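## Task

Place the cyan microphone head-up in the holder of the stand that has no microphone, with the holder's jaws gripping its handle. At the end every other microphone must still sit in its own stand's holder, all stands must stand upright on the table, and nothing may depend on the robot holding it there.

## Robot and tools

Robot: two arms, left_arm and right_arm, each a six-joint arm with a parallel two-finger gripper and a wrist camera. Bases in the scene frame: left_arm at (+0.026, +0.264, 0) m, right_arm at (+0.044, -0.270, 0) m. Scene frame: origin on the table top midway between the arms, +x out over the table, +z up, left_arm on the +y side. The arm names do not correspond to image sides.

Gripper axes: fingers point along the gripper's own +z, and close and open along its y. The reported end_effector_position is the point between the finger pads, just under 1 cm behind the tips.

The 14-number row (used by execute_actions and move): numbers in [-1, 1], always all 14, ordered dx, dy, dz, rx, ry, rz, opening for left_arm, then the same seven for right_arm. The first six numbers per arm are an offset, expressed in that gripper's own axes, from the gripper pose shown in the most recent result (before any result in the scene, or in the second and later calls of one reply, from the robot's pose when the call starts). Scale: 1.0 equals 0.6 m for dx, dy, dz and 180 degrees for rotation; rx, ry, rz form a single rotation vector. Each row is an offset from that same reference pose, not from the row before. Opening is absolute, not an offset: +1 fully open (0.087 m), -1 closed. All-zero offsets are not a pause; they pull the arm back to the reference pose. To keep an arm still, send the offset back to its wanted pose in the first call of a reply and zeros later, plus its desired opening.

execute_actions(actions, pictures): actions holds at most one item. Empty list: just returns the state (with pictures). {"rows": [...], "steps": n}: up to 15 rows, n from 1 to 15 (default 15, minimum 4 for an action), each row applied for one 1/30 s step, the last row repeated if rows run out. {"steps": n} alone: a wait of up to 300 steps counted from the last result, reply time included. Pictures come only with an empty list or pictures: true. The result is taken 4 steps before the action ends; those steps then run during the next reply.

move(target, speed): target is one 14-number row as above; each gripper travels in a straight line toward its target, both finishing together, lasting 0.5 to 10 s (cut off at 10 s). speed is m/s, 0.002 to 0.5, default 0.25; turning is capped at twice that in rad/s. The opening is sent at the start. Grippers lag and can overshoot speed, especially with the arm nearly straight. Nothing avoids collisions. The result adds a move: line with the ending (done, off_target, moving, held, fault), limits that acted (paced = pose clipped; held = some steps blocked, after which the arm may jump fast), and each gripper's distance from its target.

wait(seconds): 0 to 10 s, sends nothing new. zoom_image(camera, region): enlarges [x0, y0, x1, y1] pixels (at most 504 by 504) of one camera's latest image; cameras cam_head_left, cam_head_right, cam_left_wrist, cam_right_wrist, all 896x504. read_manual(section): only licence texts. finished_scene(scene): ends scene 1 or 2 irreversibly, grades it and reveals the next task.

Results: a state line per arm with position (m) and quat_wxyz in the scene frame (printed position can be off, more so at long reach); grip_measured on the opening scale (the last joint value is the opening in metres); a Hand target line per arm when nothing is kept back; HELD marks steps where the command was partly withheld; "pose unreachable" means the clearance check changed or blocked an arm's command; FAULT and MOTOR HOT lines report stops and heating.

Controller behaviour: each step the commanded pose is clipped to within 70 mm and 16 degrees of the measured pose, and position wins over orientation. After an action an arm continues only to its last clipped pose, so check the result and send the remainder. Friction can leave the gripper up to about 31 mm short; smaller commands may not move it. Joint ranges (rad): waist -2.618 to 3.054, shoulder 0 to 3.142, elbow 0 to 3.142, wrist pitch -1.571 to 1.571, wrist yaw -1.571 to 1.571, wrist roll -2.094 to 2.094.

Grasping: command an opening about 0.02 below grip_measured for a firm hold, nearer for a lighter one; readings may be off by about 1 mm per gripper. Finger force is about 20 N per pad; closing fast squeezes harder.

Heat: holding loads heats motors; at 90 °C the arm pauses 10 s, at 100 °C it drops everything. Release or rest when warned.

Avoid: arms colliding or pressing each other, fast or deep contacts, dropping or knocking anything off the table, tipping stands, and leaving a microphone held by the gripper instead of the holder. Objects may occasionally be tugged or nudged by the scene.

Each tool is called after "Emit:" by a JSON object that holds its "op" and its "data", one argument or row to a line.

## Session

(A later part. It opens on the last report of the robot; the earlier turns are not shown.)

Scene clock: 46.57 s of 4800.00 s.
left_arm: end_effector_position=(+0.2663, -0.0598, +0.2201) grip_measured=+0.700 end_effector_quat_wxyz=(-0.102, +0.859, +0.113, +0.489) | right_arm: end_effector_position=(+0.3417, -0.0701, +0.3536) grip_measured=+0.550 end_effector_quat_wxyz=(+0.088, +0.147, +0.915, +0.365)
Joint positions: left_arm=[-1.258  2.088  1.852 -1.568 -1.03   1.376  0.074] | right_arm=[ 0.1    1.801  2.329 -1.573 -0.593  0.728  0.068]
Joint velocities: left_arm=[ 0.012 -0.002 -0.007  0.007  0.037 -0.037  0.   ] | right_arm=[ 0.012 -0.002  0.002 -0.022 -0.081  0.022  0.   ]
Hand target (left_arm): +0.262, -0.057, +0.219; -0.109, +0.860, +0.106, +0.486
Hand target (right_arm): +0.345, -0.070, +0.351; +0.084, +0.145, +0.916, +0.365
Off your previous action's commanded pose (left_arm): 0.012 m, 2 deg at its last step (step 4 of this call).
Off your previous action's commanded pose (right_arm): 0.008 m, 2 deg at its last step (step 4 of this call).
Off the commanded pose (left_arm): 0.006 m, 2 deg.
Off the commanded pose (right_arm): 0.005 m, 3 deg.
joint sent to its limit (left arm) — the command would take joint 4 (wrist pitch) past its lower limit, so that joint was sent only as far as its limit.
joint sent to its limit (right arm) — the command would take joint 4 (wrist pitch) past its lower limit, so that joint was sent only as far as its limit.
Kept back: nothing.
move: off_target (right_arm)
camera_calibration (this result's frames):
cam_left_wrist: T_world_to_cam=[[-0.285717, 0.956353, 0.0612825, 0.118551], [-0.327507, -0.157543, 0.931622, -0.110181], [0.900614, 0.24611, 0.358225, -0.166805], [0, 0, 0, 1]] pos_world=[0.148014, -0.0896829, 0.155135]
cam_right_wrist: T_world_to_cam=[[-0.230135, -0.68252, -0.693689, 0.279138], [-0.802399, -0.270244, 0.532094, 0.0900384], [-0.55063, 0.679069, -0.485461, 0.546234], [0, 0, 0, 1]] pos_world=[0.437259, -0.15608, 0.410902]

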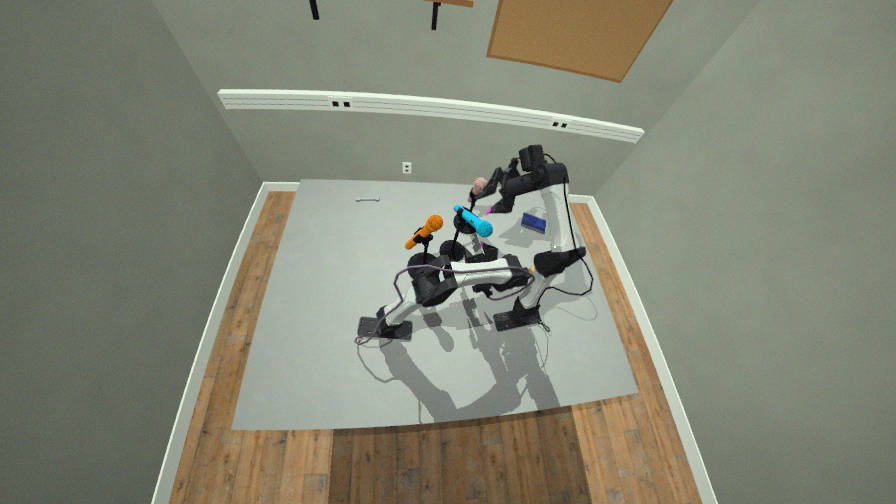

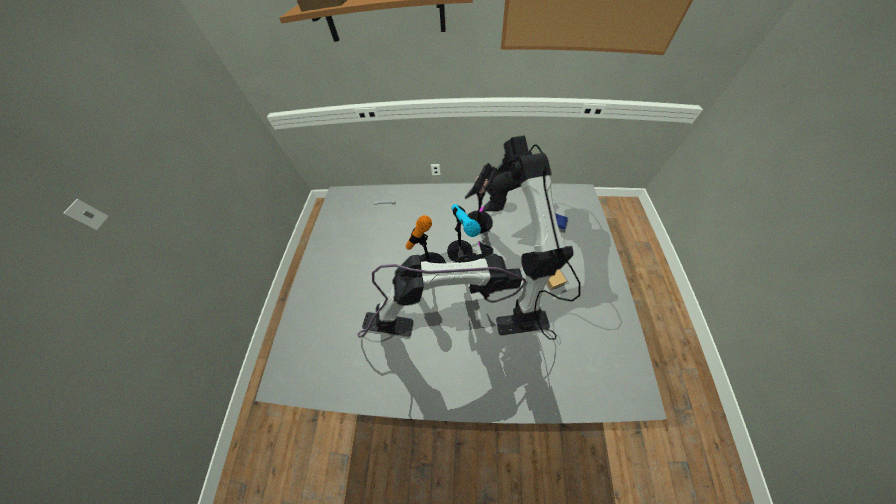

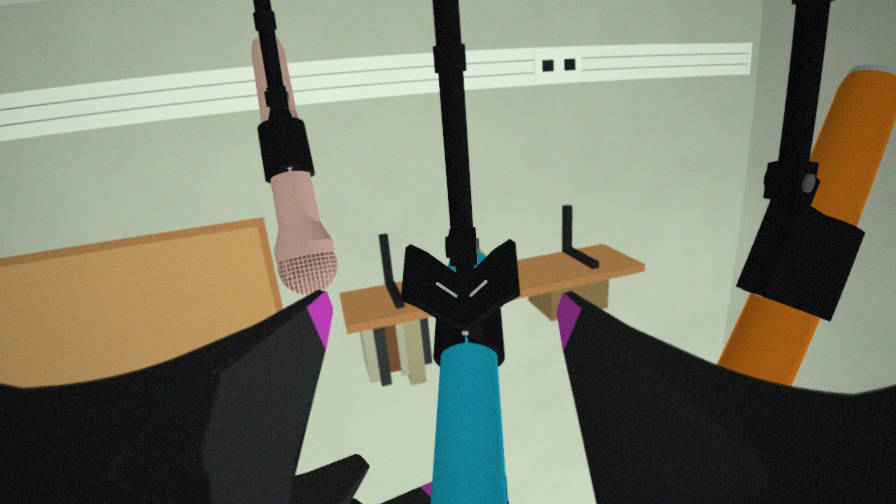

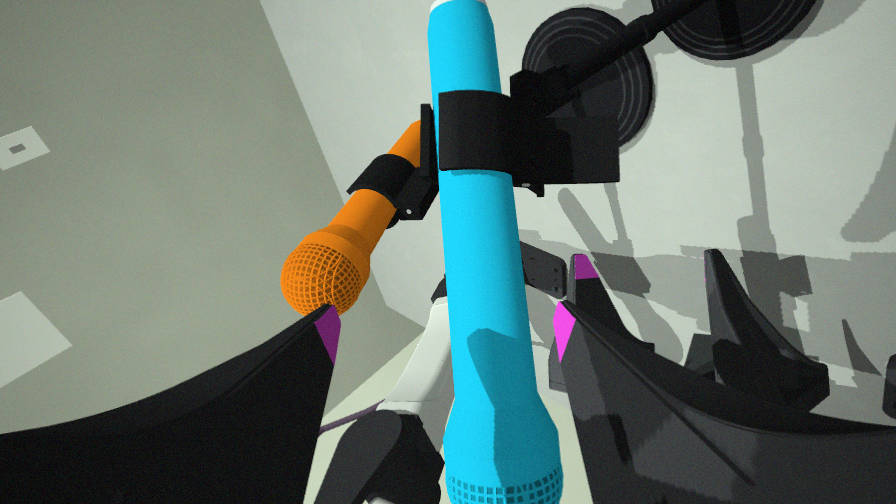

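Emit:
{"op": "wait", "data": {
  "seconds": 1.5
}}

Scene clock: 48.10 s of 4800.00 s.
left_arm: end_effector_position=(+0.2663, -0.0598, +0.2201) grip_measured=+0.700 end_effector_quat_wxyz=(-0.102, +0.859, +0.113, +0.489) | right_arm: end_effector_position=(+0.3413, -0.0701, +0.3536) grip_measured=+0.550 end_effector_quat_wxyz=(+0.087, +0.147, +0.915, +0.365)
Joint positions: left_arm=[-1.258  2.088  1.852 -1.568 -1.03   1.375  0.074] | right_arm=[ 0.1    1.801  2.329 -1.575 -0.594  0.727  0.068]
Joint velocities: left_arm=[ 0.007  0.017 -0.007 -0.051 -0.095 -0.007  0.001] | right_arm=[-0.002 -0.002 -0.002  0.022 -0.007  0.022 -0.   ]
Hand target (left_arm): +0.262, -0.057, +0.219; -0.109, +0.860, +0.106, +0.486
Hand target (right_arm): +0.345, -0.070, +0.351; +0.084, +0.145, +0.916, +0.365
Off the commanded pose (left_arm): 0.006 m, 2 deg.
Off the commanded pose (right_arm): 0.005 m, 3 deg.
Kept back: nothing.
Steps of this call (steps 1 to 46: nothing new was sent). Readings (end_effector_position):
1: left_arm (+0.2663, -0.0598, +0.2201) | right_arm (+0.3416, -0.0701, +0.3536)
2: left_arm (+0.2663, -0.0598, +0.2201) | right_arm (+0.3415, -0.0701, +0.3536)
4: left_arm (+0.2663, -0.0598, +0.2201) | right_arm (+0.3414, -0.0701, +0.3536)
8: left_arm (+0.2663, -0.0598, +0.2201) | right_arm (+0.3413, -0.0701, +0.3536)
46: the state above
camera_calibration (this result's frames):
cam_left_wrist: T_world_to_cam=[[-0.285906, 0.956317, 0.0609533, 0.118656], [-0.327579, -0.157315, 0.931635, -0.110151], [0.900528, 0.246393, 0.358246, -0.166769], [0, 0, 0, 1]] pos_world=[0.148022, -0.0897106, 0.155133]
cam_right_wrist: T_world_to_cam=[[-0.230298, -0.682689, -0.693469, 0.278976], [-0.801535, -0.271025, 0.532998, 0.0891083], [-0.551819, 0.678588, -0.484783, 0.546146], [0, 0, 0, 1]] pos_world=[0.437045, -0.156003, 0.410729]

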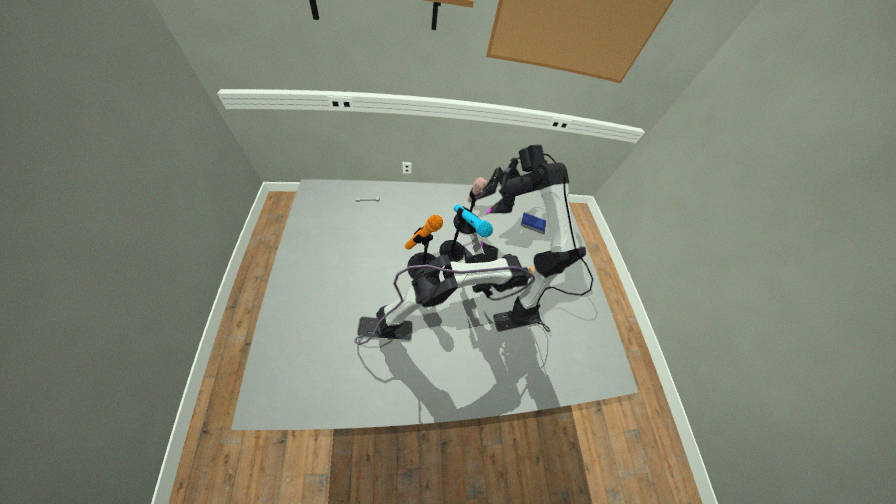

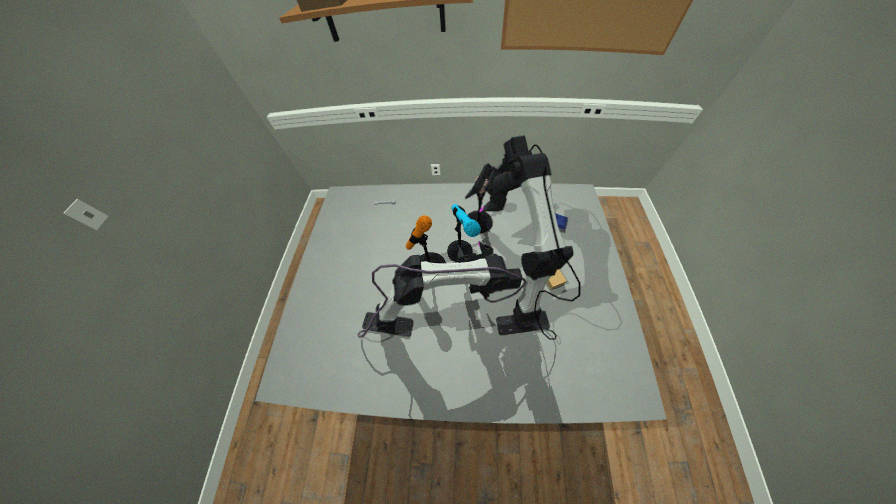

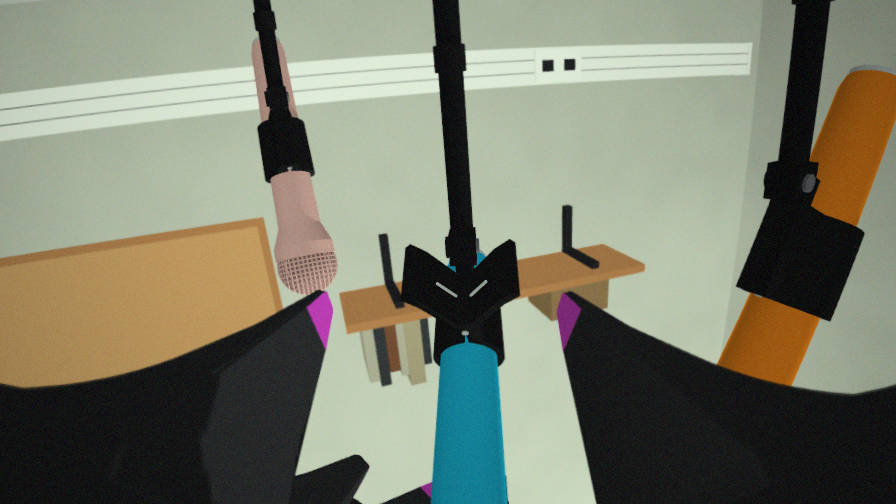

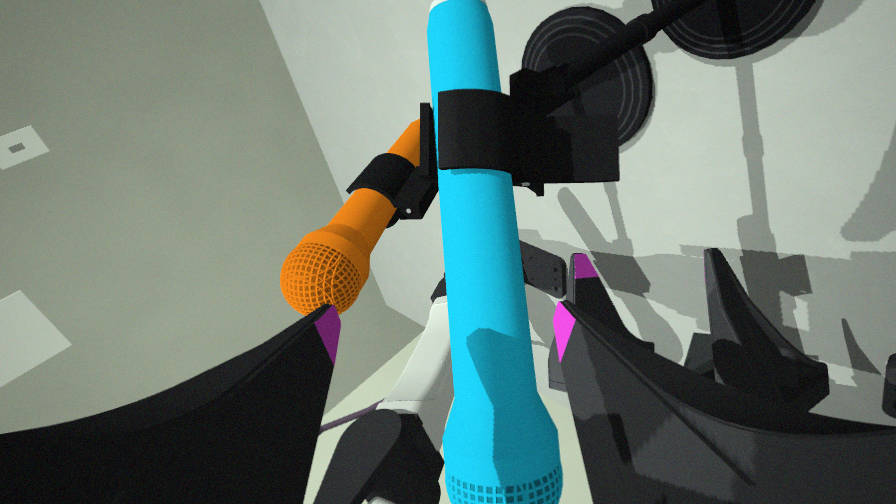

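Emit:
{"op": "finished_scene", "data": {
  "scene": 2
}}

The scene is finished: the task was done.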